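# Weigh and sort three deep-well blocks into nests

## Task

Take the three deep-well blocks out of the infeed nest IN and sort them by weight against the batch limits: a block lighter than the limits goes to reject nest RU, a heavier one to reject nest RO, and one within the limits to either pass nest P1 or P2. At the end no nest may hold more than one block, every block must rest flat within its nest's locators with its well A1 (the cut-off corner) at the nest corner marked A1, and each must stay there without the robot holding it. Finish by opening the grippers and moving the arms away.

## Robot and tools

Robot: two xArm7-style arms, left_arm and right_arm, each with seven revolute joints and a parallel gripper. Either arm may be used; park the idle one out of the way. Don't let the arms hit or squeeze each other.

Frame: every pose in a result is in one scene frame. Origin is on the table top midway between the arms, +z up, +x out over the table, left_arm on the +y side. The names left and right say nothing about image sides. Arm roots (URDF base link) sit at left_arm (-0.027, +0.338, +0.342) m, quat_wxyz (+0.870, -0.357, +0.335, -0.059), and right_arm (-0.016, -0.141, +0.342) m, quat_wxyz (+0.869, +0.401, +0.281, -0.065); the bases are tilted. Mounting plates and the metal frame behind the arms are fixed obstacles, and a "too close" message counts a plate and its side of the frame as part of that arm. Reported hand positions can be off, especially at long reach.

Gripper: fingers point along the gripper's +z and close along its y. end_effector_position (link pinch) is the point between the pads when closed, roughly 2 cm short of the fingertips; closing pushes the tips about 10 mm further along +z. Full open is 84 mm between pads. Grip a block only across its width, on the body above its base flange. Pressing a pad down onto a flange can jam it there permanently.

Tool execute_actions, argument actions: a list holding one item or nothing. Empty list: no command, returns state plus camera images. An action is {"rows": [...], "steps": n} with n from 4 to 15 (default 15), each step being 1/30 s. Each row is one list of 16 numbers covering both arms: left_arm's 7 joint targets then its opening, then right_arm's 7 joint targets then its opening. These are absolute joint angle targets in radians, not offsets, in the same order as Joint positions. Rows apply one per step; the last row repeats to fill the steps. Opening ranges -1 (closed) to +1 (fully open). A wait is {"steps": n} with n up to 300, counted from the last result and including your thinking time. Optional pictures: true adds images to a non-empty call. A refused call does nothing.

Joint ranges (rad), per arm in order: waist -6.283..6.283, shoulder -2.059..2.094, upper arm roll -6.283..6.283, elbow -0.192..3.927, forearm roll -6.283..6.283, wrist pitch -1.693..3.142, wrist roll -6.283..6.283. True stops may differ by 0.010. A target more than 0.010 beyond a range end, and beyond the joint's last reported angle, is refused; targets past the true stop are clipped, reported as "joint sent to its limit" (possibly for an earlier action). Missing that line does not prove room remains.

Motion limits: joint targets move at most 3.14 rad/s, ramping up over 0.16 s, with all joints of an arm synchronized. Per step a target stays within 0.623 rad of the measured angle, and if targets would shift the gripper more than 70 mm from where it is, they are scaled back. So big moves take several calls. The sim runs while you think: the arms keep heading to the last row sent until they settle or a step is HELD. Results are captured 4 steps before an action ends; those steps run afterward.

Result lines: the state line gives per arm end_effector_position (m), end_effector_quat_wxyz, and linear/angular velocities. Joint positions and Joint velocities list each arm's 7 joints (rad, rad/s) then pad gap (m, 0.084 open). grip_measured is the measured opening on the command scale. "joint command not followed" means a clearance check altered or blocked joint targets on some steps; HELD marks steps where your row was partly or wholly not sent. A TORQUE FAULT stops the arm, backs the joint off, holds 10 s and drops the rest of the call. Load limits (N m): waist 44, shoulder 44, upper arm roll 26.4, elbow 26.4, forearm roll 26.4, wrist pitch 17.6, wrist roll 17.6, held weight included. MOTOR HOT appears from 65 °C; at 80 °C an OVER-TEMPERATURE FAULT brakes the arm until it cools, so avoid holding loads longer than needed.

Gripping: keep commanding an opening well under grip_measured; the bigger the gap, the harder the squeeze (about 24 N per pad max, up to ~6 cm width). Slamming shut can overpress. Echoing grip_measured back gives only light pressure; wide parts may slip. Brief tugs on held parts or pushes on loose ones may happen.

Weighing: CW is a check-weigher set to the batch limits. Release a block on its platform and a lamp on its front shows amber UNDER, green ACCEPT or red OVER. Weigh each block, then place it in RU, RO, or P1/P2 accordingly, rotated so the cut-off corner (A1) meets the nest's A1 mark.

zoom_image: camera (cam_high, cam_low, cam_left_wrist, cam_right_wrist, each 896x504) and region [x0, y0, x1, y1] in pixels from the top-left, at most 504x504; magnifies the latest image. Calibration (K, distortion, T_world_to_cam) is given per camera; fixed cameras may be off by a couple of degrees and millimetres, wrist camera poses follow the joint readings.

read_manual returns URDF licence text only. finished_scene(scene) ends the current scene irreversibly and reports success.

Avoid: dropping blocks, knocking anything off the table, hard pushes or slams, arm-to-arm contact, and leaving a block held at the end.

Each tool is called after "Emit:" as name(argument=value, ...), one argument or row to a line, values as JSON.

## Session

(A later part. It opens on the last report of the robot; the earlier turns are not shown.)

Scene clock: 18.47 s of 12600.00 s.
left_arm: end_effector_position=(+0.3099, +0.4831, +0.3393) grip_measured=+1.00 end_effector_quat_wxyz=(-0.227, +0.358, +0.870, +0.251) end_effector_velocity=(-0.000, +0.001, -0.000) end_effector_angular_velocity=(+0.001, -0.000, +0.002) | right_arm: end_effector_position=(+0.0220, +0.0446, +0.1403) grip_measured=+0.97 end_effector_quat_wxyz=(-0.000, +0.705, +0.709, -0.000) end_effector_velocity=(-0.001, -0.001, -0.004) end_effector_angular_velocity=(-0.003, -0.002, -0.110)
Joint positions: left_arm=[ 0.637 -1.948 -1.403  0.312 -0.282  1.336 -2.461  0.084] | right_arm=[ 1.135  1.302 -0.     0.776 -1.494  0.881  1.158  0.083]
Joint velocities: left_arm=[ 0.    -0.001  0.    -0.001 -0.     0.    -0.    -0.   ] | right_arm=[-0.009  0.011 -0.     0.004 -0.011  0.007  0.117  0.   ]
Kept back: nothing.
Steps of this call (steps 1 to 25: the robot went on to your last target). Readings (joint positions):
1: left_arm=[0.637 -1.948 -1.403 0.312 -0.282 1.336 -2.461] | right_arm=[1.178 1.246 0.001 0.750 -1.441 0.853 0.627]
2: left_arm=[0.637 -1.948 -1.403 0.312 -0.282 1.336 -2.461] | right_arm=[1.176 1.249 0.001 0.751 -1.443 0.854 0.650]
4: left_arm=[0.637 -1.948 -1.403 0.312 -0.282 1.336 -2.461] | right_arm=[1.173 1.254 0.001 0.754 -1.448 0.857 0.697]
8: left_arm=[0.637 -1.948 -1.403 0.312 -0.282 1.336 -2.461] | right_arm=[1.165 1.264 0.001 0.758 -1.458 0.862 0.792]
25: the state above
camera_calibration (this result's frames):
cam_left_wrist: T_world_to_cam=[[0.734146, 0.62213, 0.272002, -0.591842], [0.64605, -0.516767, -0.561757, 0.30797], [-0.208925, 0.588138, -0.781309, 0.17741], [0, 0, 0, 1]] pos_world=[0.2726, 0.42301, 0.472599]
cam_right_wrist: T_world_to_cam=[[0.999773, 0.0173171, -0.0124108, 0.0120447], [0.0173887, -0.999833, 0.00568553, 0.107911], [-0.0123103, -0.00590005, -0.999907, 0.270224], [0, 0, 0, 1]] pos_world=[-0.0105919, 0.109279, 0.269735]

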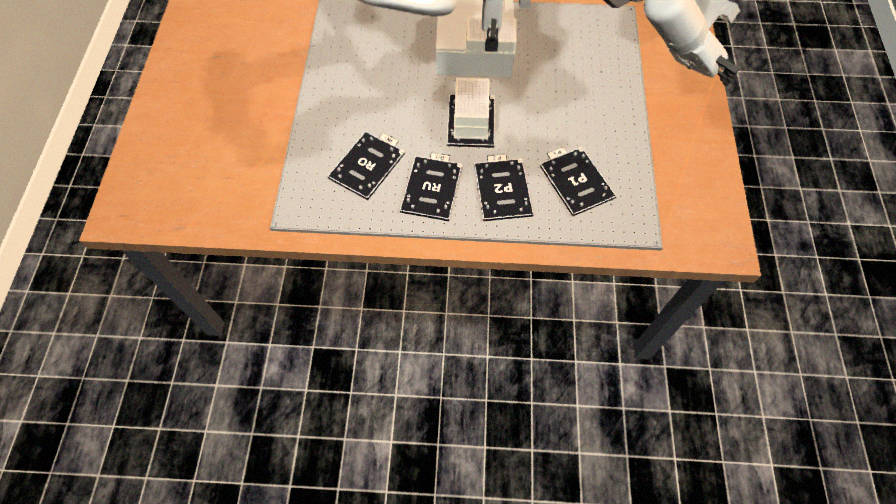

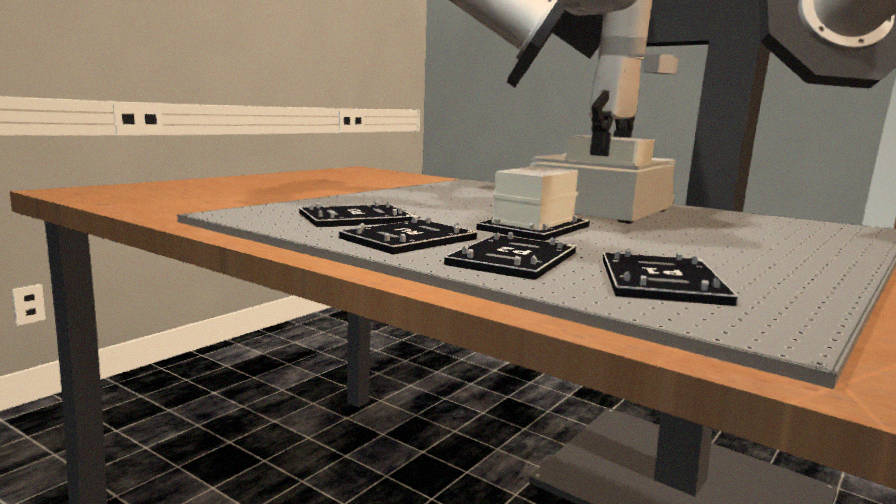

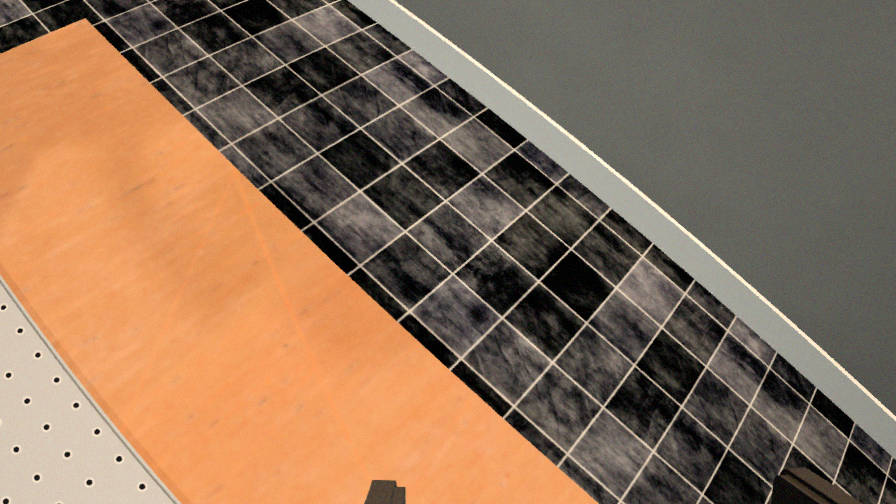

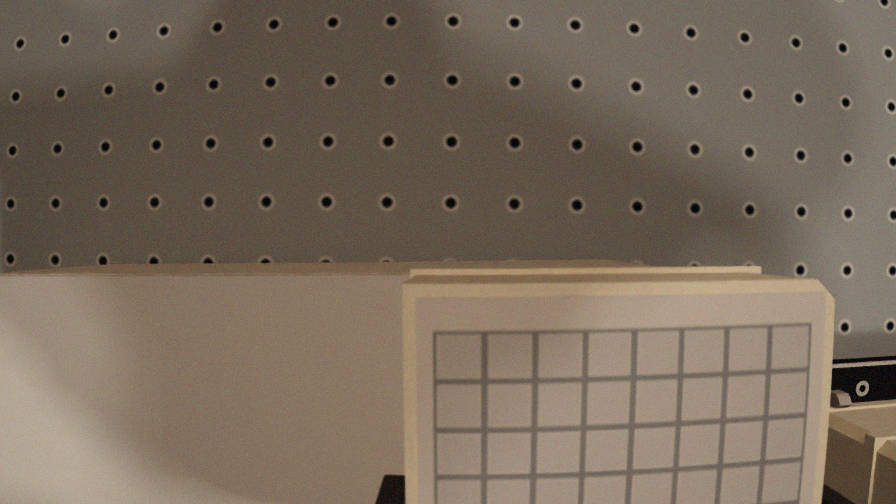

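Emit:
execute_actions(
  actions=[
    {"rows":[[-0.3,-1.3,-2.3,0.9,-0.4,1.0,-1.57,1,1.116,1.327,0,0.7875,-1.5176,0.8934,1.163,0.2]],"steps":15},
  ],
)

Emit:
execute_actions(
  actions=[
    {"steps":30},
  ],
  pictures=true,
)

Emit:
zoom_image(
  camera="cam_low",
  region=[540, 100, 700, 200],
)

Scene clock: 20.50 s of 12600.00 s.
left_arm: end_effector_position=(+0.3257, +0.2968, +0.3739) grip_measured=+1.00 end_effector_quat_wxyz=(-0.079, +0.688, +0.692, +0.206) end_effector_velocity=(-0.163, -0.559, +0.179) end_effector_angular_velocity=(-0.576, -0.096, -2.462) | right_arm: end_effector_position=(+0.0189, +0.0455, +0.1343) grip_measured=+0.97 end_effector_quat_wxyz=(+0.000, +0.702, +0.712, +0.000) end_effector_velocity=(+0.002, +0.000, -0.004) end_effector_angular_velocity=(-0.003, -0.005, +0.000)
Joint positions: left_arm=[ 0.38  -1.718 -1.661  0.523 -0.324  1.215 -2.202  0.084] | right_arm=[ 1.117  1.326  0.003  0.789 -1.518  0.892  1.163  0.083]
Joint velocities: left_arm=[-0.848  0.609 -0.843  0.555 -0.11  -0.312  0.839 -0.   ] | right_arm=[ 0.001  0.007 -0.008  0.007 -0.003 -0.001 -0.001  0.001]
Steps of this call (steps 1 to 30: the robot went on to your last target; steps 31 to 50: nothing new was sent; steps 51 to 61: the first 11 steps of this action). Readings (joint positions):
51: left_arm=[0.636 -1.947 -1.404 0.313 -0.282 1.335 -2.460] | right_arm=[1.135 1.303 0.000 0.777 -1.495 0.882 1.163]
52: left_arm=[0.628 -1.938 -1.414 0.319 -0.284 1.330 -2.449] | right_arm=[1.130 1.309 0.001 0.780 -1.502 0.885 1.163]
54: left_arm=[0.576 -1.884 -1.468 0.366 -0.294 1.302 -2.395] | right_arm=[1.119 1.322 0.003 0.787 -1.514 0.891 1.163]
58: left_arm=[0.464 -1.783 -1.577 0.463 -0.312 1.249 -2.286] | right_arm=[1.117 1.325 0.003 0.789 -1.517 0.893 1.163]
61: the state above

Scene clock: 21.50 s of 12600.00 s.
left_arm: end_effector_position=(-0.0949, +0.1160, +0.5117) grip_measured=+1.00 end_effector_quat_wxyz=(+0.269, +0.916, -0.141, +0.263) end_effector_velocity=(+0.066, -0.014, -0.011) end_effector_angular_velocity=(+0.054, +0.034, +0.131) | right_arm: end_effector_position=(+0.0190, +0.0440, +0.1331) grip_measured=+0.97 end_effector_quat_wxyz=(+0.002, +0.702, +0.713, -0.001) end_effector_velocity=(-0.000, -0.000, +0.000) end_effector_angular_velocity=(-0.000, +0.000, -0.001)
Joint positions: left_arm=[-0.3   -1.3   -2.299  0.899 -0.4    1.001 -1.571  0.084] | right_arm=[ 1.116  1.327  0.     0.788 -1.518  0.893  1.163  0.083]
Joint velocities: left_arm=[ 0.056 -0.027  0.054 -0.074  0.003  0.008  0.015 -0.   ] | right_arm=[ 0.    -0.     0.001 -0.     0.001  0.     0.001  0.   ]
Kept back: nothing.
Steps of this call (steps 1 to 4: the last 4 steps of your previous action; steps 5 to 30: the robot went on to your last target). Readings (joint positions):
1: left_arm=[0.352 -1.698 -1.689 0.541 -0.328 1.205 -2.174] | right_arm=[1.117 1.326 0.002 0.789 -1.518 0.892 1.163]
2: left_arm=[0.323 -1.679 -1.718 0.559 -0.331 1.195 -2.146] | right_arm=[1.117 1.326 0.002 0.789 -1.518 0.892 1.163]
4: left_arm=[0.265 -1.643 -1.773 0.591 -0.338 1.177 -2.091] | right_arm=[1.116 1.326 0.002 0.789 -1.518 0.892 1.163]
8: left_arm=[0.152 -1.575 -1.878 0.653 -0.350 1.141 -1.987] | right_arm=[1.116 1.326 0.002 0.789 -1.518 0.892 1.163]
30: the state above
camera_calibration (this result's frames):
cam_left_wrist: T_world_to_cam=[[-0.395127, -0.818102, 0.417833, -0.127835], [-0.829708, 0.122603, -0.544568, 0.253628], [0.394284, -0.561853, -0.727229, 0.606426], [0, 0, 0, 1]] pos_world=[-0.0791782, 0.205044, 0.632542]
cam_right_wrist: T_world_to_cam=[[0.999579, 0.0268347, -0.011053, 0.0143697], [0.0269376, -0.999594, 0.00926583, 0.106697], [-0.0107998, -0.00955967, -0.999896, 0.263042], [0, 0, 0, 1]] pos_world=[-0.014397, 0.108783, 0.262185]

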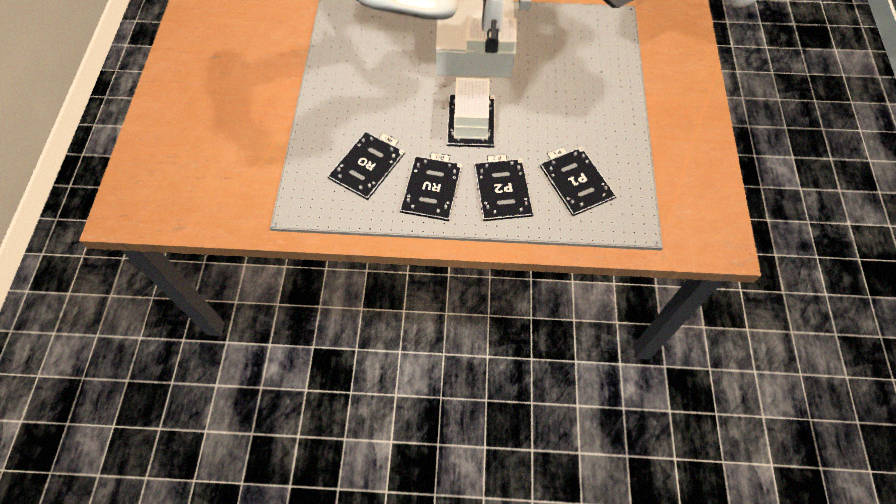

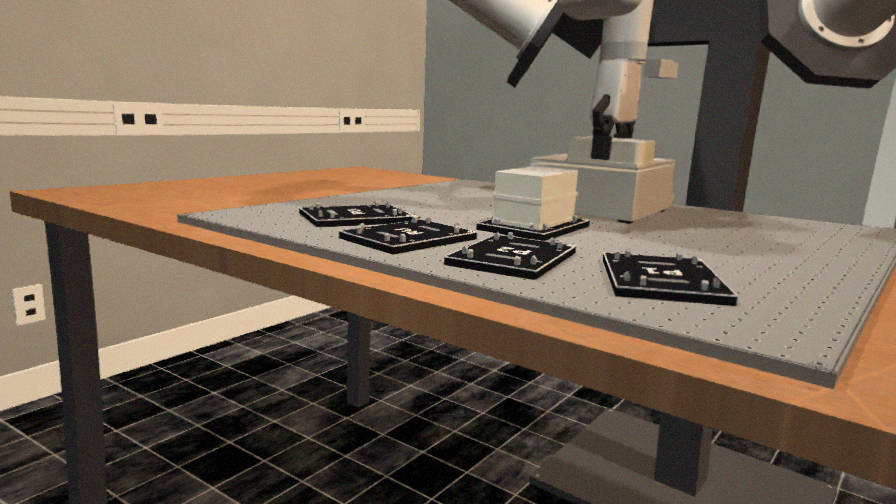

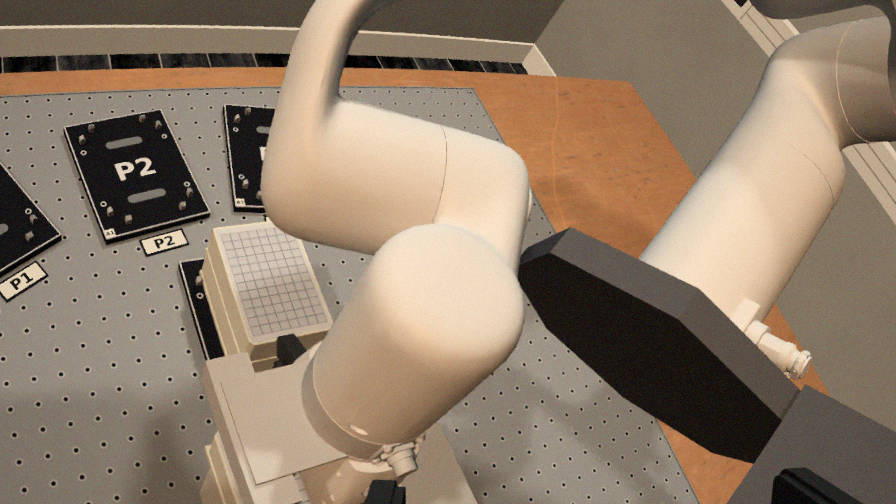

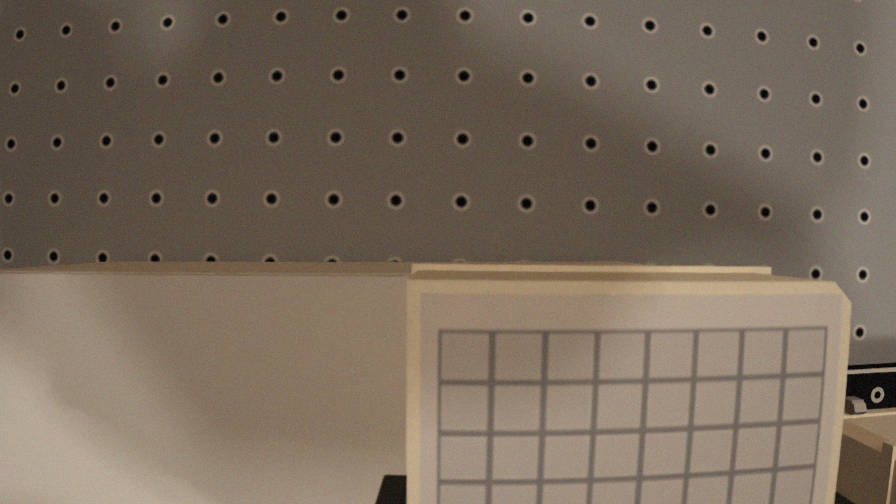

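Region (540, 100, 700, 200) of cam_low's 896x504 image, scaled by 3.150, with more detail than that image has; it fills the top 315 rows of this view, and the rest is white.

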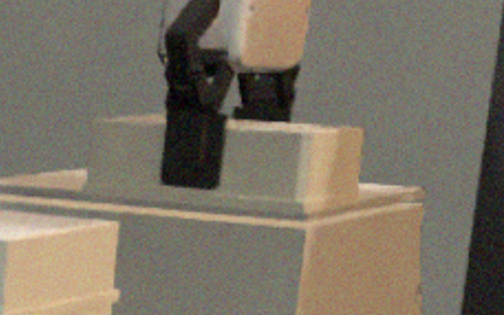

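Emit:
execute_actions(
  actions=[
    {"rows":[[-0.5,-1.1,-2.6,1.9,-0.46,0.8,-1.57,1,1.116,1.327,0,0.7875,-1.5176,0.8934,1.163,1]],"steps":15},
  ],
)

Emit:
execute_actions(
  actions=[
    {"steps":12},
  ],
)

Emit:
execute_actions(
  actions=[
    {"rows":[[-1.108,-1.2,-3.1416,1.8,-0.46,0.786,-1.57,1,1.123,1.318,0,0.783,-1.509,0.889,1.163,1]],"steps":15},
  ],
)

Emit:
execute_actions(
  actions=[
    {"steps":15},
  ],
)

Emit:
execute_actions(
  actions=[
    {"rows":[[-1.108,-1.7455,-3.1416,1.501,-0.464,0.786,-1.57,1,1.123,1.318,0,0.783,-1.509,0.889,1.163,1]],"steps":15},
  ],
)

Emit:
execute_actions(
  actions=[
    {"steps":25},
  ],
  pictures=true,
)

Scene clock: 22.17 s of 12600.00 s.
left_arm: end_effector_position=(-0.2782, +0.1693, +0.5604) grip_measured=+1.00 end_effector_quat_wxyz=(+0.384, +0.847, -0.297, +0.217) end_effector_velocity=(-0.547, +0.283, +0.147) end_effector_angular_velocity=(-0.433, +0.047, -1.196) | right_arm: end_effector_position=(+0.0197, +0.0419, +0.1314) grip_measured=+1.00 end_effector_quat_wxyz=(+0.004, +0.702, +0.713, -0.002) end_effector_velocity=(-0.003, +0.013, +0.010) end_effector_angular_velocity=(+0.032, +0.011, -0.003)
Joint positions: left_arm=[-0.369 -1.231 -2.404  1.149 -0.421  0.93  -1.57   0.084] | right_arm=[ 1.115  1.328 -0.003  0.786 -1.517  0.895  1.163  0.084]
Joint velocities: left_arm=[-0.192  0.189 -0.277  0.82  -0.055 -0.182  0.     0.   ] | right_arm=[ 0.003 -0.007  0.02   0.011 -0.001 -0.008  0.001 -0.   ]
Steps of this call (steps 1 to 9: the robot went on to your last target; steps 10 to 20: the first 11 steps of this action). Readings (joint positions):
10: left_arm=[-0.299 -1.300 -2.300 0.900 -0.400 1.000 -1.570] | right_arm=[1.116 1.327 -0.001 0.787 -1.517 0.894 1.163]
11: left_arm=[-0.301 -1.298 -2.303 0.907 -0.401 0.997 -1.570] | right_arm=[1.116 1.327 -0.001 0.787 -1.517 0.894 1.163]
13: left_arm=[-0.314 -1.283 -2.327 0.956 -0.406 0.981 -1.570] | right_arm=[1.116 1.329 -0.004 0.785 -1.517 0.895 1.163]
17: left_arm=[-0.348 -1.251 -2.375 1.068 -0.415 0.950 -1.570] | right_arm=[1.115 1.329 -0.005 0.785 -1.517 0.896 1.163]
20: the state above

Scene clock: 22.57 s of 12600.00 s.
left_arm: end_effector_position=(-0.4633, +0.3243, +0.6151) grip_measured=+1.00 end_effector_quat_wxyz=(+0.491, +0.732, -0.454, +0.129) end_effector_velocity=(-0.372, +0.487, +0.113) end_effector_angular_velocity=(-0.316, +0.130, -1.106) | right_arm: end_effector_position=(+0.0192, +0.0437, +0.1328) grip_measured=+1.00 end_effector_quat_wxyz=(+0.002, +0.702, +0.713, -0.001) end_effector_velocity=(+0.000, +0.000, +0.000) end_effector_angular_velocity=(+0.001, +0.000, +0.001)
Joint positions: left_arm=[-0.43  -1.17  -2.495  1.483 -0.439  0.87  -1.57   0.084] | right_arm=[ 1.116  1.327 -0.     0.787 -1.518  0.894  1.163  0.084]
Joint velocities: left_arm=[-0.139  0.139 -0.206  0.827 -0.042 -0.138  0.     0.   ] | right_arm=[ 0.    -0.     0.     0.     0.    -0.    -0.002  0.   ]
Kept back: nothing.
Steps of this call (steps 1 to 4: the last 4 steps of your previous action; steps 5 to 12: the robot went on to your last target). Readings (joint positions):
1: left_arm=[-0.375 -1.225 -2.413 1.177 -0.423 0.924 -1.570] | right_arm=[1.116 1.328 -0.002 0.787 -1.517 0.894 1.163]
2: left_arm=[-0.381 -1.219 -2.422 1.204 -0.424 0.919 -1.570] | right_arm=[1.116 1.328 -0.002 0.787 -1.518 0.894 1.163]
4: left_arm=[-0.392 -1.208 -2.438 1.259 -0.428 0.908 -1.570] | right_arm=[1.116 1.328 -0.001 0.787 -1.518 0.894 1.163]
8: left_arm=[-0.411 -1.189 -2.467 1.372 -0.433 0.889 -1.570] | right_arm=[1.116 1.327 -0.000 0.787 -1.518 0.894 1.163]
12: the state above

Scene clock: 22.93 s of 12600.00 s.
left_arm: end_effector_position=(-0.5341, +0.4767, +0.4730) grip_measured=+1.00 end_effector_quat_wxyz=(+0.476, +0.627, -0.597, +0.154) end_effector_velocity=(-0.073, +0.387, -0.506) end_effector_angular_velocity=(-0.165, -0.714, -0.669) | right_arm: end_effector_position=(+0.0201, +0.0439, +0.1356) grip_measured=+1.00 end_effector_quat_wxyz=(+0.001, +0.703, +0.711, -0.001) end_effector_velocity=(+0.001, -0.000, -0.000) end_effector_angular_velocity=(-0.000, -0.001, -0.001)
Joint positions: left_arm=[-0.617 -1.175 -2.678  1.593 -0.446  0.843 -1.57   0.084] | right_arm=[ 1.123  1.318  0.     0.783 -1.509  0.889  1.163  0.084]
Joint velocities: left_arm=[-0.566 -0.035 -0.537  0.228 -0.016 -0.062 -0.    -0.   ] | right_arm=[ 0.     0.    -0.001  0.    -0.001  0.001  0.001  0.   ]
Steps of this call (steps 1 to 11: the first 11 steps of this action). Readings (joint positions):
1: left_arm=[-0.435 -1.166 -2.502 1.510 -0.440 0.865 -1.570] | right_arm=[1.116 1.327 -0.000 0.787 -1.517 0.893 1.163]
2: left_arm=[-0.445 -1.163 -2.512 1.530 -0.441 0.861 -1.570] | right_arm=[1.118 1.324 -0.001 0.785 -1.514 0.892 1.163]
4: left_arm=[-0.483 -1.163 -2.546 1.542 -0.442 0.857 -1.570] | right_arm=[1.122 1.319 0.000 0.783 -1.510 0.890 1.163]
8: left_arm=[-0.560 -1.171 -2.624 1.571 -0.444 0.850 -1.570] | right_arm=[1.123 1.318 0.000 0.783 -1.509 0.889 1.163]
11: the state above

Scene clock: 23.43 s of 12600.00 s.
left_arm: end_effector_position=(-0.4962, +0.6434, +0.2075) grip_measured=+1.00 end_effector_quat_wxyz=(-0.398, -0.477, +0.756, -0.207) end_effector_velocity=(+0.220, +0.262, -0.538) end_effector_angular_velocity=(-0.089, -0.744, -0.536) | right_arm: end_effector_position=(+0.0201, +0.0439, +0.1356) grip_measured=+1.00 end_effector_quat_wxyz=(+0.001, +0.703, +0.711, -0.001) end_effector_velocity=(+0.000, +0.000, -0.000) end_effector_angular_velocity=(+0.001, -0.001, -0.001)
Joint positions: left_arm=[-0.894 -1.189 -2.94   1.71  -0.454  0.811 -1.57   0.084] | right_arm=[ 1.123  1.318  0.     0.783 -1.509  0.889  1.163  0.084]
Joint velocities: left_arm=[-0.549 -0.028 -0.515  0.231 -0.016 -0.062  0.    -0.   ] | right_arm=[ 0.    -0.    -0.     0.    -0.001  0.     0.001  0.   ]
Kept back: nothing.
Steps of this call (steps 1 to 4: the last 4 steps of your previous action; steps 5 to 15: the robot went on to your last target). Readings (joint positions):
1: left_arm=[-0.636 -1.176 -2.696 1.601 -0.446 0.841 -1.570] | right_arm=[1.123 1.318 0.000 0.783 -1.509 0.889 1.163]
2: left_arm=[-0.654 -1.177 -2.714 1.609 -0.447 0.839 -1.570] | right_arm=[1.123 1.318 0.000 0.783 -1.509 0.889 1.163]
4: left_arm=[-0.692 -1.179 -2.749 1.624 -0.448 0.835 -1.570] | right_arm=[1.123 1.318 0.000 0.783 -1.509 0.889 1.163]
8: left_arm=[-0.766 -1.183 -2.819 1.655 -0.450 0.826 -1.570] | right_arm=[1.123 1.318 0.000 0.783 -1.509 0.889 1.163]
15: the state above

Scene clock: 23.80 s of 12600.00 s.
left_arm: end_effector_position=(-0.4376, +0.4805, +0.0976) grip_measured=+1.00 end_effector_quat_wxyz=(-0.349, -0.494, +0.719, -0.343) end_effector_velocity=(+0.220, -0.580, -0.199) end_effector_angular_velocity=(-0.552, -0.400, +0.704) | right_arm: end_effector_position=(+0.0202, +0.0440, +0.1356) grip_measured=+1.00 end_effector_quat_wxyz=(+0.001, +0.704, +0.711, -0.001) end_effector_velocity=(+0.000, +0.000, -0.000) end_effector_angular_velocity=(+0.001, -0.001, +0.001)
Joint positions: left_arm=[-0.987 -1.399 -3.027  1.637 -0.458  0.801 -1.57   0.084] | right_arm=[ 1.123  1.318 -0.     0.783 -1.509  0.889  1.163  0.084]
Joint velocities: left_arm=[-0.218 -0.681 -0.209 -0.278 -0.011 -0.024 -0.    -0.   ] | right_arm=[-0.    -0.    -0.     0.    -0.002 -0.    -0.001 -0.   ]
Steps of this call (steps 1 to 11: the first 11 steps of this action). Readings (joint positions):
1: left_arm=[-0.912 -1.191 -2.957 1.717 -0.454 0.809 -1.570] | right_arm=[1.123 1.318 0.000 0.783 -1.509 0.889 1.163]
2: left_arm=[-0.926 -1.197 -2.970 1.721 -0.455 0.807 -1.570] | right_arm=[1.123 1.318 0.000 0.783 -1.509 0.889 1.163]
4: left_arm=[-0.941 -1.235 -2.983 1.709 -0.456 0.804 -1.570] | right_arm=[1.123 1.318 0.000 0.783 -1.509 0.889 1.163]
8: left_arm=[-0.966 -1.331 -3.007 1.664 -0.457 0.803 -1.570] | right_arm=[1.123 1.318 0.000 0.783 -1.509 0.889 1.163]
11: the state above

Scene clock: 24.63 s of 12600.00 s.
left_arm: end_effector_position=(-0.2845, +0.2057, +0.0607) grip_measured=+1.00 end_effector_quat_wxyz=(-0.285, -0.522, +0.594, -0.541) end_effector_velocity=(+0.023, -0.027, +0.010) end_effector_angular_velocity=(-0.037, -0.011, +0.053) | right_arm: end_effector_position=(+0.0202, +0.0440, +0.1356) grip_measured=+1.00 end_effector_quat_wxyz=(+0.001, +0.704, +0.711, -0.001) end_effector_velocity=(-0.000, +0.000, +0.000) end_effector_angular_velocity=(+0.000, -0.001, -0.001)
Joint positions: left_arm=[-1.107 -1.743 -3.141  1.503 -0.464  0.786 -1.57   0.084] | right_arm=[ 1.123  1.318 -0.     0.783 -1.509  0.889  1.163  0.084]
Joint velocities: left_arm=[-0.004 -0.028 -0.007 -0.029 -0.     0.008  0.    -0.   ] | right_arm=[ 0.002  0.    -0.    -0.     0.    -0.     0.002  0.   ]
Kept back: nothing.
Steps of this call (steps 1 to 4: the last 4 steps of your previous action; steps 5 to 25: the robot went on to your last target). Readings (joint positions):
1: left_arm=[-0.994 -1.421 -3.034 1.628 -0.458 0.800 -1.570] | right_arm=[1.123 1.318 -0.000 0.783 -1.509 0.889 1.163]
2: left_arm=[-1.002 -1.444 -3.041 1.619 -0.459 0.799 -1.570] | right_arm=[1.123 1.318 -0.000 0.783 -1.509 0.889 1.163]
4: left_arm=[-1.017 -1.489 -3.056 1.601 -0.460 0.797 -1.570] | right_arm=[1.123 1.318 -0.000 0.783 -1.509 0.889 1.163]
8: left_arm=[-1.049 -1.579 -3.086 1.566 -0.461 0.793 -1.570] | right_arm=[1.123 1.318 -0.000 0.783 -1.509 0.889 1.163]
25: the state above
camera_calibration (this result's frames):
cam_left_wrist: T_world_to_cam=[[-0.929507, -0.136388, -0.34266, -0.187067], [0.284417, 0.326392, -0.901429, 0.13639], [0.234786, -0.935343, -0.264593, 0.407], [0, 0, 0, 1]] pos_world=[-0.30823, 0.310654, 0.166535]
cam_right_wrist: T_world_to_cam=[[0.999705, 0.0215235, -0.0112862, 0.0134833], [0.02162, -0.99973, 0.00850555, 0.10685], [-0.0111001, -0.00874704, -0.9999, 0.265568], [0, 0, 0, 1]] pos_world=[-0.0128416, 0.108854, 0.264785]

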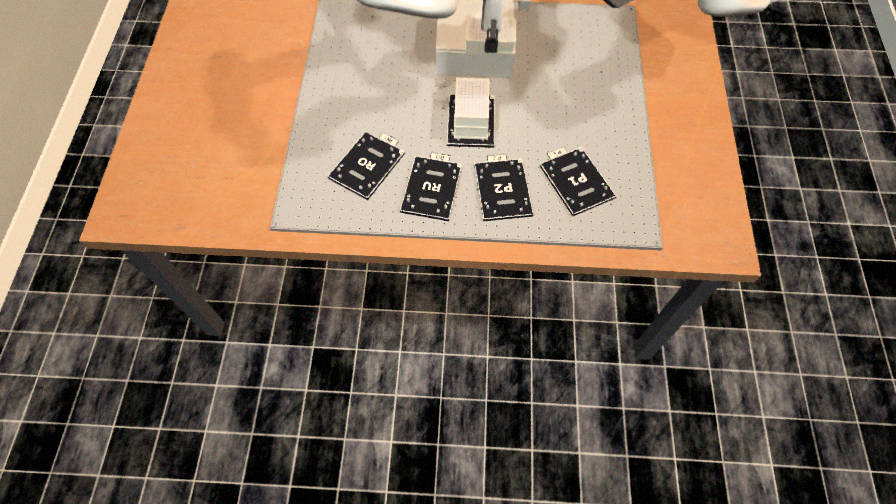

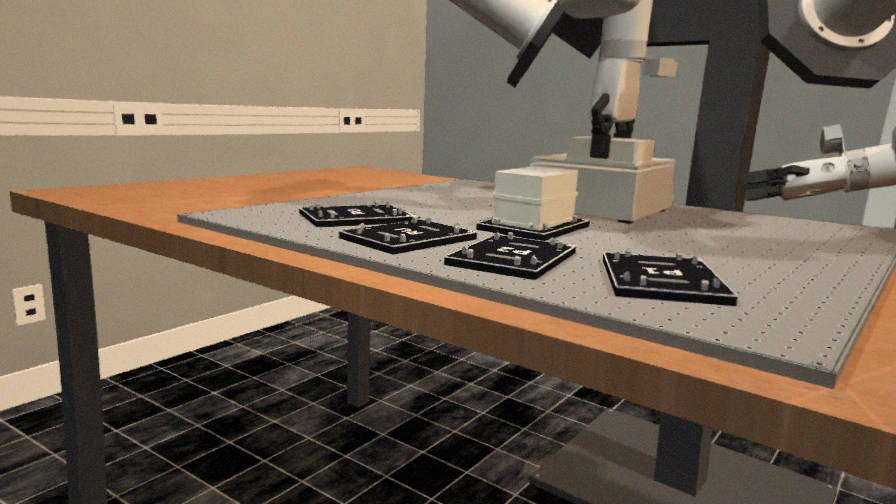

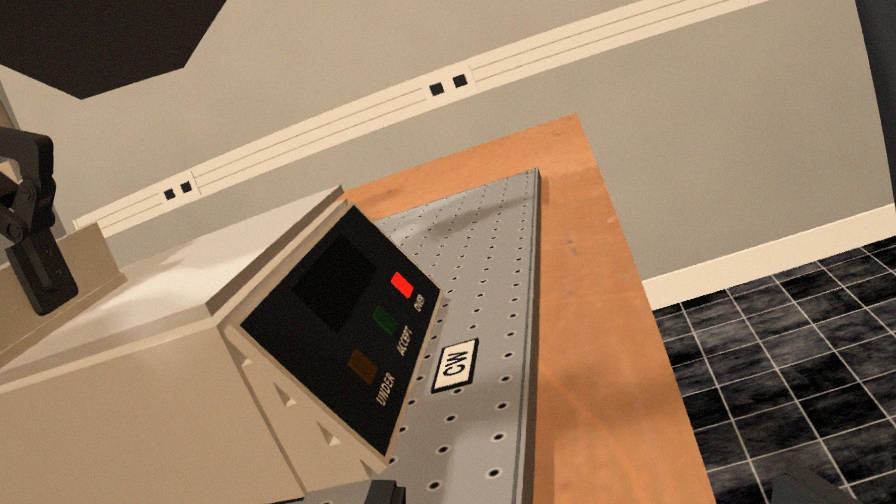

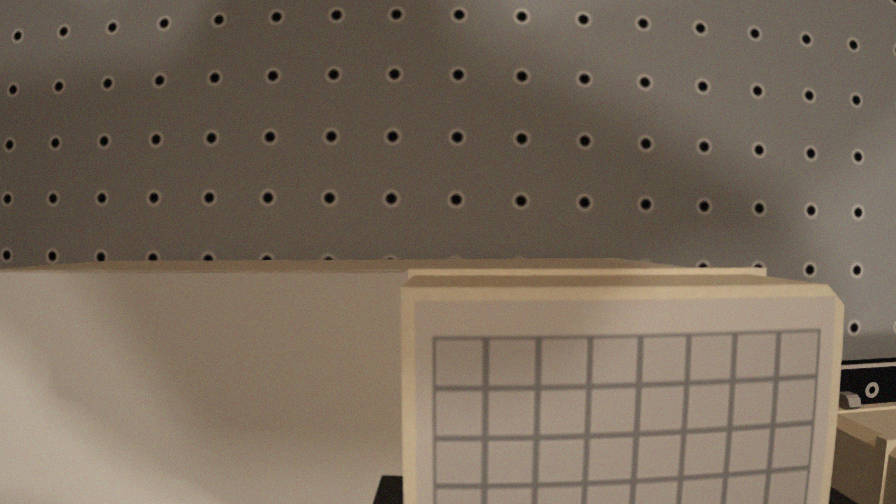

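Emit:
execute_actions(
  actions=[
    {"rows":[[-1.108,-1.7455,-3.1416,1.501,-0.464,0.786,-1.57,1,1.123,1.318,0,0.783,-1.509,0.889,1.163,0.6],[-1.108,-1.7455,-3.1416,1.501,-0.464,0.786,-1.57,1,1.123,1.318,0,0.783,-1.509,0.889,1.163,0.2]],"steps":9},
  ],
)

Emit:
execute_actions(
  actions=[
    {"rows":[[-1.108,-1.7455,-3.1416,1.501,-0.464,0.786,-1.57,1,1.204,1.213,0,0.734,-1.409,0.836,1.163,0.2]],"steps":12},
  ],
)

Emit:
execute_actions(
  actions=[
    {"rows":[[-1.108,-1.7455,-3.1416,1.501,-0.464,0.786,-1.57,1,0.8786,0.7206,0,0.623,-1.4378,1.0076,0,0.2]],"steps":15},
  ],
)

Emit:
execute_actions(
  actions=[
    {"steps":38},
  ],
)

Emit:
execute_actions(
  actions=[
    {"rows":[[-1.108,-1.7455,-3.1416,1.501,-0.464,0.786,-1.57,1,0.5,0.25,0,0.53,-1.6,0.9,-0.57,0.2]],"steps":15},
  ],
)

Emit:
execute_actions(
  actions=[
    {"steps":14},
  ],
)

Emit:
execute_actions(
  actions=[
    {"rows":[[-1.108,-1.7455,-3.1416,1.501,-0.464,0.786,-1.57,1,0.0549,-0.1124,0,0.4454,-1.7875,0.784,-1.135,0.2]],"steps":15},
  ],
)

Emit:
execute_actions(
  actions=[
    {"steps":25},
  ],
  pictures=true,
)

Scene clock: 37.63 s of 12600.00 s.
left_arm: end_effector_position=(-0.2827, +0.2036, +0.0613) grip_measured=+1.00 end_effector_quat_wxyz=(-0.285, -0.523, +0.593, -0.543) end_effector_velocity=(+0.001, -0.001, +0.000) end_effector_angular_velocity=(-0.001, -0.000, +0.001) | right_arm: end_effector_position=(+0.0201, +0.0440, +0.1357) grip_measured=+0.96 end_effector_quat_wxyz=(+0.001, +0.704, +0.711, -0.001) end_effector_velocity=(+0.000, -0.001, -0.001) end_effector_angular_velocity=(-0.002, +0.000, -0.001)
Joint positions: left_arm=[-1.108 -1.746 -3.142  1.501 -0.464  0.786 -1.57   0.084] | right_arm=[ 1.123  1.318  0.     0.783 -1.509  0.889  1.163  0.083]
Joint velocities: left_arm=[ 0.    -0.001 -0.    -0.001  0.    -0.001 -0.     0.   ] | right_arm=[-0.001  0.001 -0.001 -0.     0.001  0.     0.     0.   ]
Steps of this call (steps 1 to 30: the robot went on to your last target; steps 31 to 90: nothing new was sent; then 9.83 s passed at rest; steps 91 to 95: the first 5 steps of this action). Readings (joint positions):
91: left_arm=[-1.108 -1.746 -3.142 1.501 -0.464 0.786 -1.570] | right_arm=[1.123 1.318 0.000 0.783 -1.509 0.889 1.163]
92: left_arm=[-1.108 -1.745 -3.142 1.501 -0.464 0.786 -1.570] | right_arm=[1.123 1.318 0.000 0.783 -1.509 0.889 1.163]
94: left_arm=[-1.108 -1.746 -3.142 1.501 -0.464 0.786 -1.570] | right_arm=[1.123 1.318 0.000 0.783 -1.509 0.889 1.163]
95: the state above

Scene clock: 38.03 s of 12600.00 s.
left_arm: end_effector_position=(-0.2827, +0.2036, +0.0613) grip_measured=+1.00 end_effector_quat_wxyz=(-0.285, -0.523, +0.593, -0.543) end_effector_velocity=(+0.000, -0.000, +0.000) end_effector_angular_velocity=(-0.001, +0.000, +0.001) | right_arm: end_effector_position=(+0.0309, +0.0516, +0.1706) grip_measured=+0.96 end_effector_quat_wxyz=(-0.014, +0.727, +0.687, +0.007) end_effector_velocity=(-0.008, -0.043, -0.025) end_effector_angular_velocity=(-0.098, +0.016, +0.005)
Joint positions: left_arm=[-1.108 -1.746 -3.142  1.501 -0.464  0.786 -1.57   0.084] | right_arm=[ 1.205  1.21   0.003  0.738 -1.41   0.836  1.163  0.083]
Joint velocities: left_arm=[-0.     0.     0.001 -0.001  0.     0.001 -0.     0.   ] | right_arm=[-0.005  0.019 -0.047 -0.053  0.029 -0.011  0.001 -0.   ]
Steps of this call (steps 1 to 4: the last 4 steps of your previous action; steps 5 to 12: the first 8 steps of this action). Readings (joint positions):
5: left_arm=[-1.108 -1.746 -3.142 1.501 -0.464 0.786 -1.570] | right_arm=[1.124 1.317 0.000 0.783 -1.508 0.888 1.163]
6: left_arm=[-1.108 -1.745 -3.142 1.501 -0.464 0.786 -1.570] | right_arm=[1.130 1.309 -0.002 0.778 -1.499 0.883 1.163]
8: left_arm=[-1.108 -1.745 -3.142 1.501 -0.464 0.786 -1.570] | right_arm=[1.172 1.256 -0.005 0.749 -1.446 0.856 1.163]
12: the state above

Scene clock: 38.53 s of 12600.00 s.
left_arm: end_effector_position=(-0.2827, +0.2036, +0.0613) grip_measured=+1.00 end_effector_quat_wxyz=(-0.285, -0.523, +0.593, -0.543) end_effector_velocity=(+0.000, -0.000, +0.000) end_effector_angular_velocity=(-0.001, -0.000, +0.001) | right_arm: end_effector_position=(+0.1555, +0.0312, +0.1897) grip_measured=+0.96 end_effector_quat_wxyz=(-0.009, +0.622, +0.783, +0.007) end_effector_velocity=(+0.351, -0.151, +0.015) end_effector_angular_velocity=(-0.109, -0.068, +1.985)
Joint positions: left_arm=[-1.108 -1.745 -3.142  1.501 -0.464  0.786 -1.57   0.084] | right_arm=[ 0.971  0.861 -0.001  0.656 -1.43   0.959  0.553  0.083]
Joint velocities: left_arm=[-0.    -0.     0.    -0.    -0.     0.002 -0.     0.   ] | right_arm=[-0.668 -1.021 -0.004 -0.244 -0.052  0.343 -2.948  0.   ]
Steps of this call (steps 1 to 4: the last 4 steps of your previous action; steps 5 to 15: the first 11 steps of this action). Readings (joint positions):
5: left_arm=[-1.108 -1.745 -3.142 1.501 -0.464 0.786 -1.570] | right_arm=[1.203 1.214 -0.001 0.733 -1.410 0.837 1.162]
6: left_arm=[-1.108 -1.746 -3.142 1.501 -0.464 0.786 -1.570] | right_arm=[1.198 1.207 0.001 0.731 -1.411 0.841 1.151]
8: left_arm=[-1.108 -1.746 -3.142 1.501 -0.464 0.786 -1.570] | right_arm=[1.160 1.155 0.004 0.715 -1.416 0.863 1.077]
12: left_arm=[-1.108 -1.745 -3.142 1.501 -0.464 0.786 -1.570] | right_arm=[1.044 0.973 -0.002 0.683 -1.425 0.922 0.815]
15: the state above

Scene clock: 39.80 s of 12600.00 s.
left_arm: end_effector_position=(-0.2827, +0.2036, +0.0613) grip_measured=+1.00 end_effector_quat_wxyz=(-0.285, -0.523, +0.593, -0.543) end_effector_velocity=(+0.000, +0.001, -0.001) end_effector_angular_velocity=(+0.002, -0.001, -0.001) | right_arm: end_effector_position=(+0.2023, +0.0058, +0.1901) grip_measured=+0.96 end_effector_quat_wxyz=(-0.000, +0.444, +0.896, -0.000) end_effector_velocity=(+0.000, +0.000, -0.000) end_effector_angular_velocity=(+0.000, -0.001, +0.001)
Joint positions: left_arm=[-1.108 -1.746 -3.142  1.501 -0.464  0.786 -1.57   0.084] | right_arm=[ 0.879  0.721  0.     0.623 -1.438  1.008  0.     0.083]
Joint velocities: left_arm=[-0.     0.002 -0.002  0.    -0.    -0.     0.    -0.   ] | right_arm=[ 0.    -0.    -0.001  0.    -0.001 -0.    -0.    -0.   ]
Kept back: nothing.
Steps of this call (steps 1 to 4: the last 4 steps of your previous action; steps 5 to 30: the robot went on to your last target; steps 31 to 38: nothing new was sent). Readings (joint positions):
1: left_arm=[-1.108 -1.746 -3.142 1.501 -0.464 0.786 -1.570] | right_arm=[0.950 0.829 -0.001 0.649 -1.432 0.970 0.452]
2: left_arm=[-1.108 -1.746 -3.142 1.501 -0.464 0.786 -1.570] | right_arm=[0.931 0.801 -0.002 0.643 -1.434 0.980 0.350]
4: left_arm=[-1.108 -1.745 -3.142 1.501 -0.464 0.786 -1.570] | right_arm=[0.902 0.756 -0.002 0.632 -1.436 0.995 0.166]
8: left_arm=[-1.108 -1.745 -3.142 1.501 -0.464 0.786 -1.570] | right_arm=[0.880 0.722 -0.001 0.623 -1.438 1.007 0.011]
38: the state above
All arms were judged still, so your last target was given up. Only a new action makes them travel on or press farther. Fingers that are still opening or closing keep moving.

Scene clock: 40.17 s of 12600.00 s.
left_arm: end_effector_position=(-0.2827, +0.2036, +0.0613) grip_measured=+1.00 end_effector_quat_wxyz=(-0.285, -0.523, +0.593, -0.543) end_effector_velocity=(-0.000, -0.000, +0.001) end_effector_angular_velocity=(-0.001, +0.001, -0.001) | right_arm: end_effector_position=(+0.3131, -0.0690, +0.1763) grip_measured=+0.96 end_effector_quat_wxyz=(-0.025, +0.394, +0.918, +0.039) end_effector_velocity=(+0.293, -0.354, -0.080) end_effector_angular_velocity=(+0.054, -0.155, +0.263)
Joint positions: left_arm=[-1.108 -1.746 -3.142  1.501 -0.464  0.786 -1.57   0.084] | right_arm=[ 0.556  0.319 -0.002  0.546 -1.575  0.917 -0.482  0.083]
Joint velocities: left_arm=[ 0.     0.     0.001 -0.001  0.    -0.001  0.    -0.   ] | right_arm=[-0.967 -1.212 -0.036 -0.234 -0.402 -0.251 -1.399 -0.   ]
Steps of this call (steps 1 to 11: the first 11 steps of this action). Readings (joint positions):
1: left_arm=[-1.108 -1.746 -3.142 1.501 -0.464 0.786 -1.570] | right_arm=[0.878 0.720 0.000 0.623 -1.438 1.007 -0.001]
2: left_arm=[-1.108 -1.746 -3.142 1.501 -0.464 0.786 -1.570] | right_arm=[0.872 0.714 0.001 0.620 -1.441 1.005 -0.012]
4: left_arm=[-1.108 -1.746 -3.142 1.501 -0.464 0.786 -1.570] | right_arm=[0.827 0.658 0.006 0.605 -1.461 0.990 -0.086]
8: left_arm=[-1.108 -1.746 -3.142 1.501 -0.464 0.786 -1.570] | right_arm=[0.666 0.456 -0.002 0.575 -1.529 0.948 -0.319]
11: the state above

Scene clock: 40.63 s of 12600.00 s.
left_arm: end_effector_position=(-0.2827, +0.2036, +0.0613) grip_measured=+1.00 end_effector_quat_wxyz=(-0.285, -0.523, +0.593, -0.543) end_effector_velocity=(-0.000, -0.000, +0.000) end_effector_angular_velocity=(-0.001, +0.001, -0.001) | right_arm: end_effector_position=(+0.3274, -0.0882, +0.1729) grip_measured=+0.96 end_effector_quat_wxyz=(-0.021, +0.380, +0.924, +0.044) end_effector_velocity=(+0.003, -0.004, -0.002) end_effector_angular_velocity=(-0.005, +0.001, -0.011)
Joint positions: left_arm=[-1.108 -1.746 -3.142  1.501 -0.464  0.786 -1.57   0.084] | right_arm=[ 0.501  0.251  0.     0.53  -1.6    0.9   -0.57   0.083]
Joint velocities: left_arm=[-0.     0.     0.001 -0.     0.    -0.001 -0.     0.   ] | right_arm=[-0.005 -0.007 -0.005  0.002 -0.001  0.    -0.001 -0.   ]
Kept back: nothing.
Steps of this call (steps 1 to 4: the last 4 steps of your previous action; steps 5 to 14: the robot went on to your last target). Readings (joint positions):
1: left_arm=[-1.108 -1.745 -3.142 1.501 -0.464 0.786 -1.570] | right_arm=[0.528 0.284 -0.004 0.540 -1.587 0.910 -0.522]
2: left_arm=[-1.108 -1.746 -3.142 1.501 -0.464 0.786 -1.570] | right_arm=[0.510 0.261 -0.005 0.536 -1.594 0.906 -0.547]
4: left_arm=[-1.108 -1.746 -3.142 1.501 -0.464 0.786 -1.570] | right_arm=[0.500 0.249 -0.004 0.532 -1.599 0.902 -0.565]
8: left_arm=[-1.108 -1.746 -3.142 1.501 -0.464 0.786 -1.570] | right_arm=[0.502 0.253 0.002 0.528 -1.599 0.899 -0.569]
14: the state above

Scene clock: 41.00 s of 12600.00 s.
left_arm: end_effector_position=(-0.2827, +0.2036, +0.0613) grip_measured=+1.00 end_effector_quat_wxyz=(-0.285, -0.523, +0.593, -0.543) end_effector_velocity=(-0.001, +0.001, -0.000) end_effector_angular_velocity=(+0.001, +0.001, -0.003) | right_arm: end_effector_position=(+0.3572, -0.2244, +0.1269) grip_measured=+0.96 end_effector_quat_wxyz=(-0.005, +0.296, +0.955, +0.013) end_effector_velocity=(+0.002, -0.497, -0.123) end_effector_angular_velocity=(-0.421, -0.016, +0.615)
Joint positions: left_arm=[-1.108 -1.746 -3.142  1.501 -0.464  0.786 -1.57   0.084] | right_arm=[ 0.134 -0.048 -0.002  0.462 -1.754  0.806 -1.032  0.083]
Joint velocities: left_arm=[-0.     0.002  0.001  0.    -0.    -0.001  0.    -0.   ] | right_arm=[-1.182 -0.971 -0.024 -0.226 -0.489 -0.29  -1.457 -0.   ]
Steps of this call (steps 1 to 11: the first 11 steps of this action). Readings (joint positions):
1: left_arm=[-1.108 -1.746 -3.142 1.501 -0.464 0.786 -1.570] | right_arm=[0.500 0.251 0.000 0.530 -1.600 0.900 -0.571]
2: left_arm=[-1.108 -1.746 -3.142 1.501 -0.464 0.786 -1.570] | right_arm=[0.493 0.245 0.002 0.528 -1.604 0.897 -0.582]
4: left_arm=[-1.108 -1.745 -3.142 1.501 -0.464 0.786 -1.570] | right_arm=[0.439 0.202 0.007 0.515 -1.628 0.880 -0.656]
8: left_arm=[-1.108 -1.746 -3.142 1.501 -0.464 0.786 -1.570] | right_arm=[0.260 0.055 -0.002 0.487 -1.701 0.838 -0.874]
11: the state above

Scene clock: 41.83 s of 12600.00 s.
left_arm: end_effector_position=(-0.2827, +0.2036, +0.0613) grip_measured=+1.00 end_effector_quat_wxyz=(-0.285, -0.523, +0.593, -0.543) end_effector_velocity=(+0.001, +0.001, -0.001) end_effector_angular_velocity=(+0.002, -0.002, +0.001) | right_arm: end_effector_position=(+0.3561, -0.2564, +0.1201) grip_measured=+0.96 end_effector_quat_wxyz=(-0.000, +0.271, +0.962, -0.000) end_effector_velocity=(+0.000, -0.001, -0.000) end_effector_angular_velocity=(-0.001, -0.000, -0.002)
Joint positions: left_arm=[-1.108 -1.746 -3.142  1.501 -0.464  0.786 -1.57   0.084] | right_arm=[ 0.055 -0.112  0.     0.445 -1.787  0.784 -1.135  0.083]
Joint velocities: left_arm=[ 0.     0.002 -0.002  0.     0.     0.001  0.     0.   ] | right_arm=[ 0.    -0.001 -0.001  0.     0.    -0.     0.     0.   ]
Kept back: nothing.
Steps of this call (steps 1 to 4: the last 4 steps of your previous action; steps 5 to 25: the robot went on to your last target). Readings (joint positions):
1: left_arm=[-1.108 -1.746 -3.142 1.501 -0.464 0.786 -1.570] | right_arm=[0.099 -0.077 -0.003 0.455 -1.768 0.797 -1.076]
2: left_arm=[-1.108 -1.746 -3.142 1.501 -0.464 0.786 -1.570] | right_arm=[0.073 -0.098 -0.005 0.451 -1.778 0.792 -1.106]
4: left_arm=[-1.108 -1.745 -3.142 1.501 -0.464 0.786 -1.570] | right_arm=[0.056 -0.112 -0.004 0.447 -1.786 0.787 -1.129]
8: left_arm=[-1.108 -1.746 -3.142 1.501 -0.464 0.786 -1.570] | right_arm=[0.057 -0.110 0.002 0.444 -1.787 0.783 -1.134]
25: the state above
camera_calibration (this result's frames):
cam_left_wrist: T_world_to_cam=[[-0.928586, -0.141006, -0.343285, -0.184284], [0.284122, 0.324974, -0.902035, 0.13738], [0.238751, -0.935152, -0.261704, 0.405612], [0, 0, 0, 1]] pos_world=[-0.306996, 0.308679, 0.16681]
cam_right_wrist: T_world_to_cam=[[0.512538, 0.858576, -0.0123507, 0.0721607], [0.858663, -0.512516, 0.00510717, -0.373278], [-0.00194502, -0.0132227, -0.999911, 0.246786], [0, 0, 0, 1]] pos_world=[0.284015, -0.250003, 0.249561]

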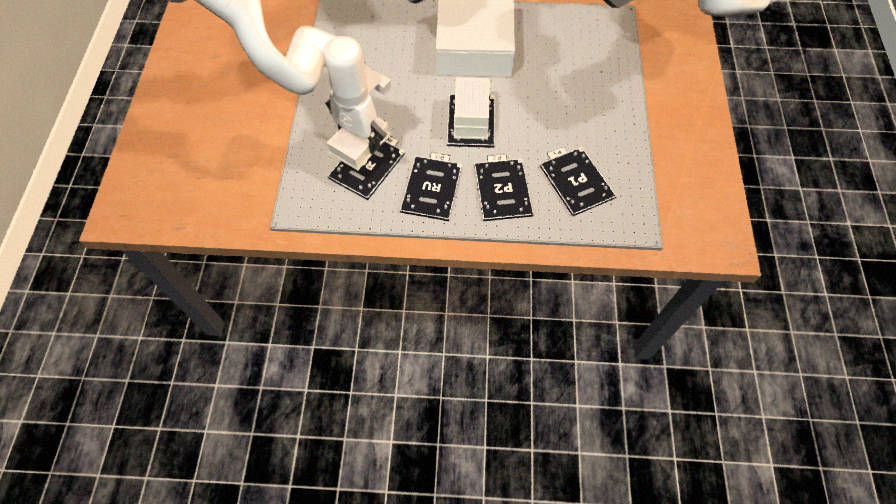

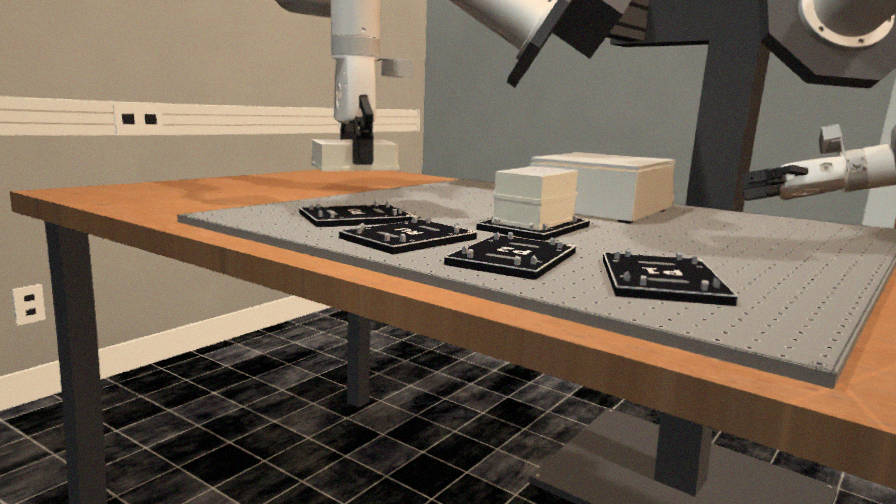

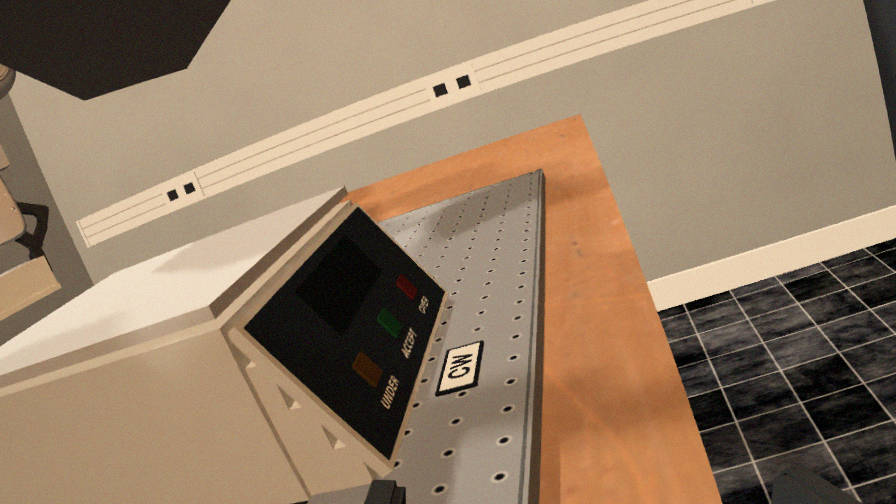

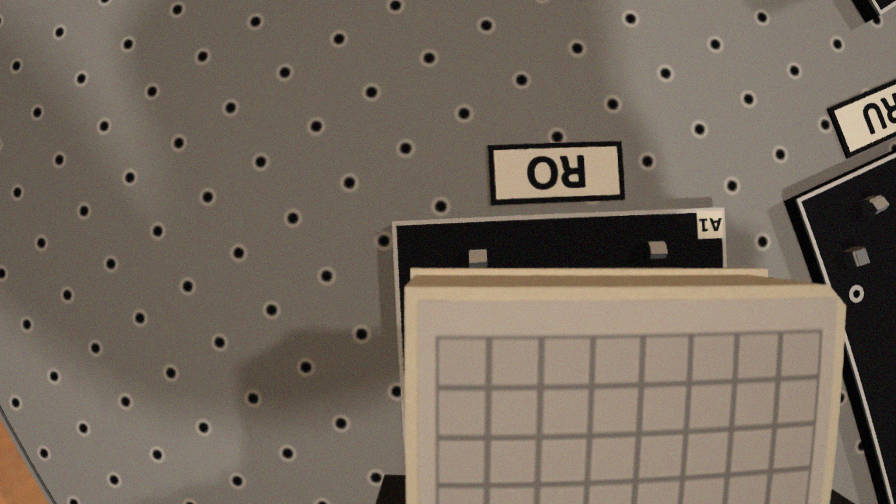

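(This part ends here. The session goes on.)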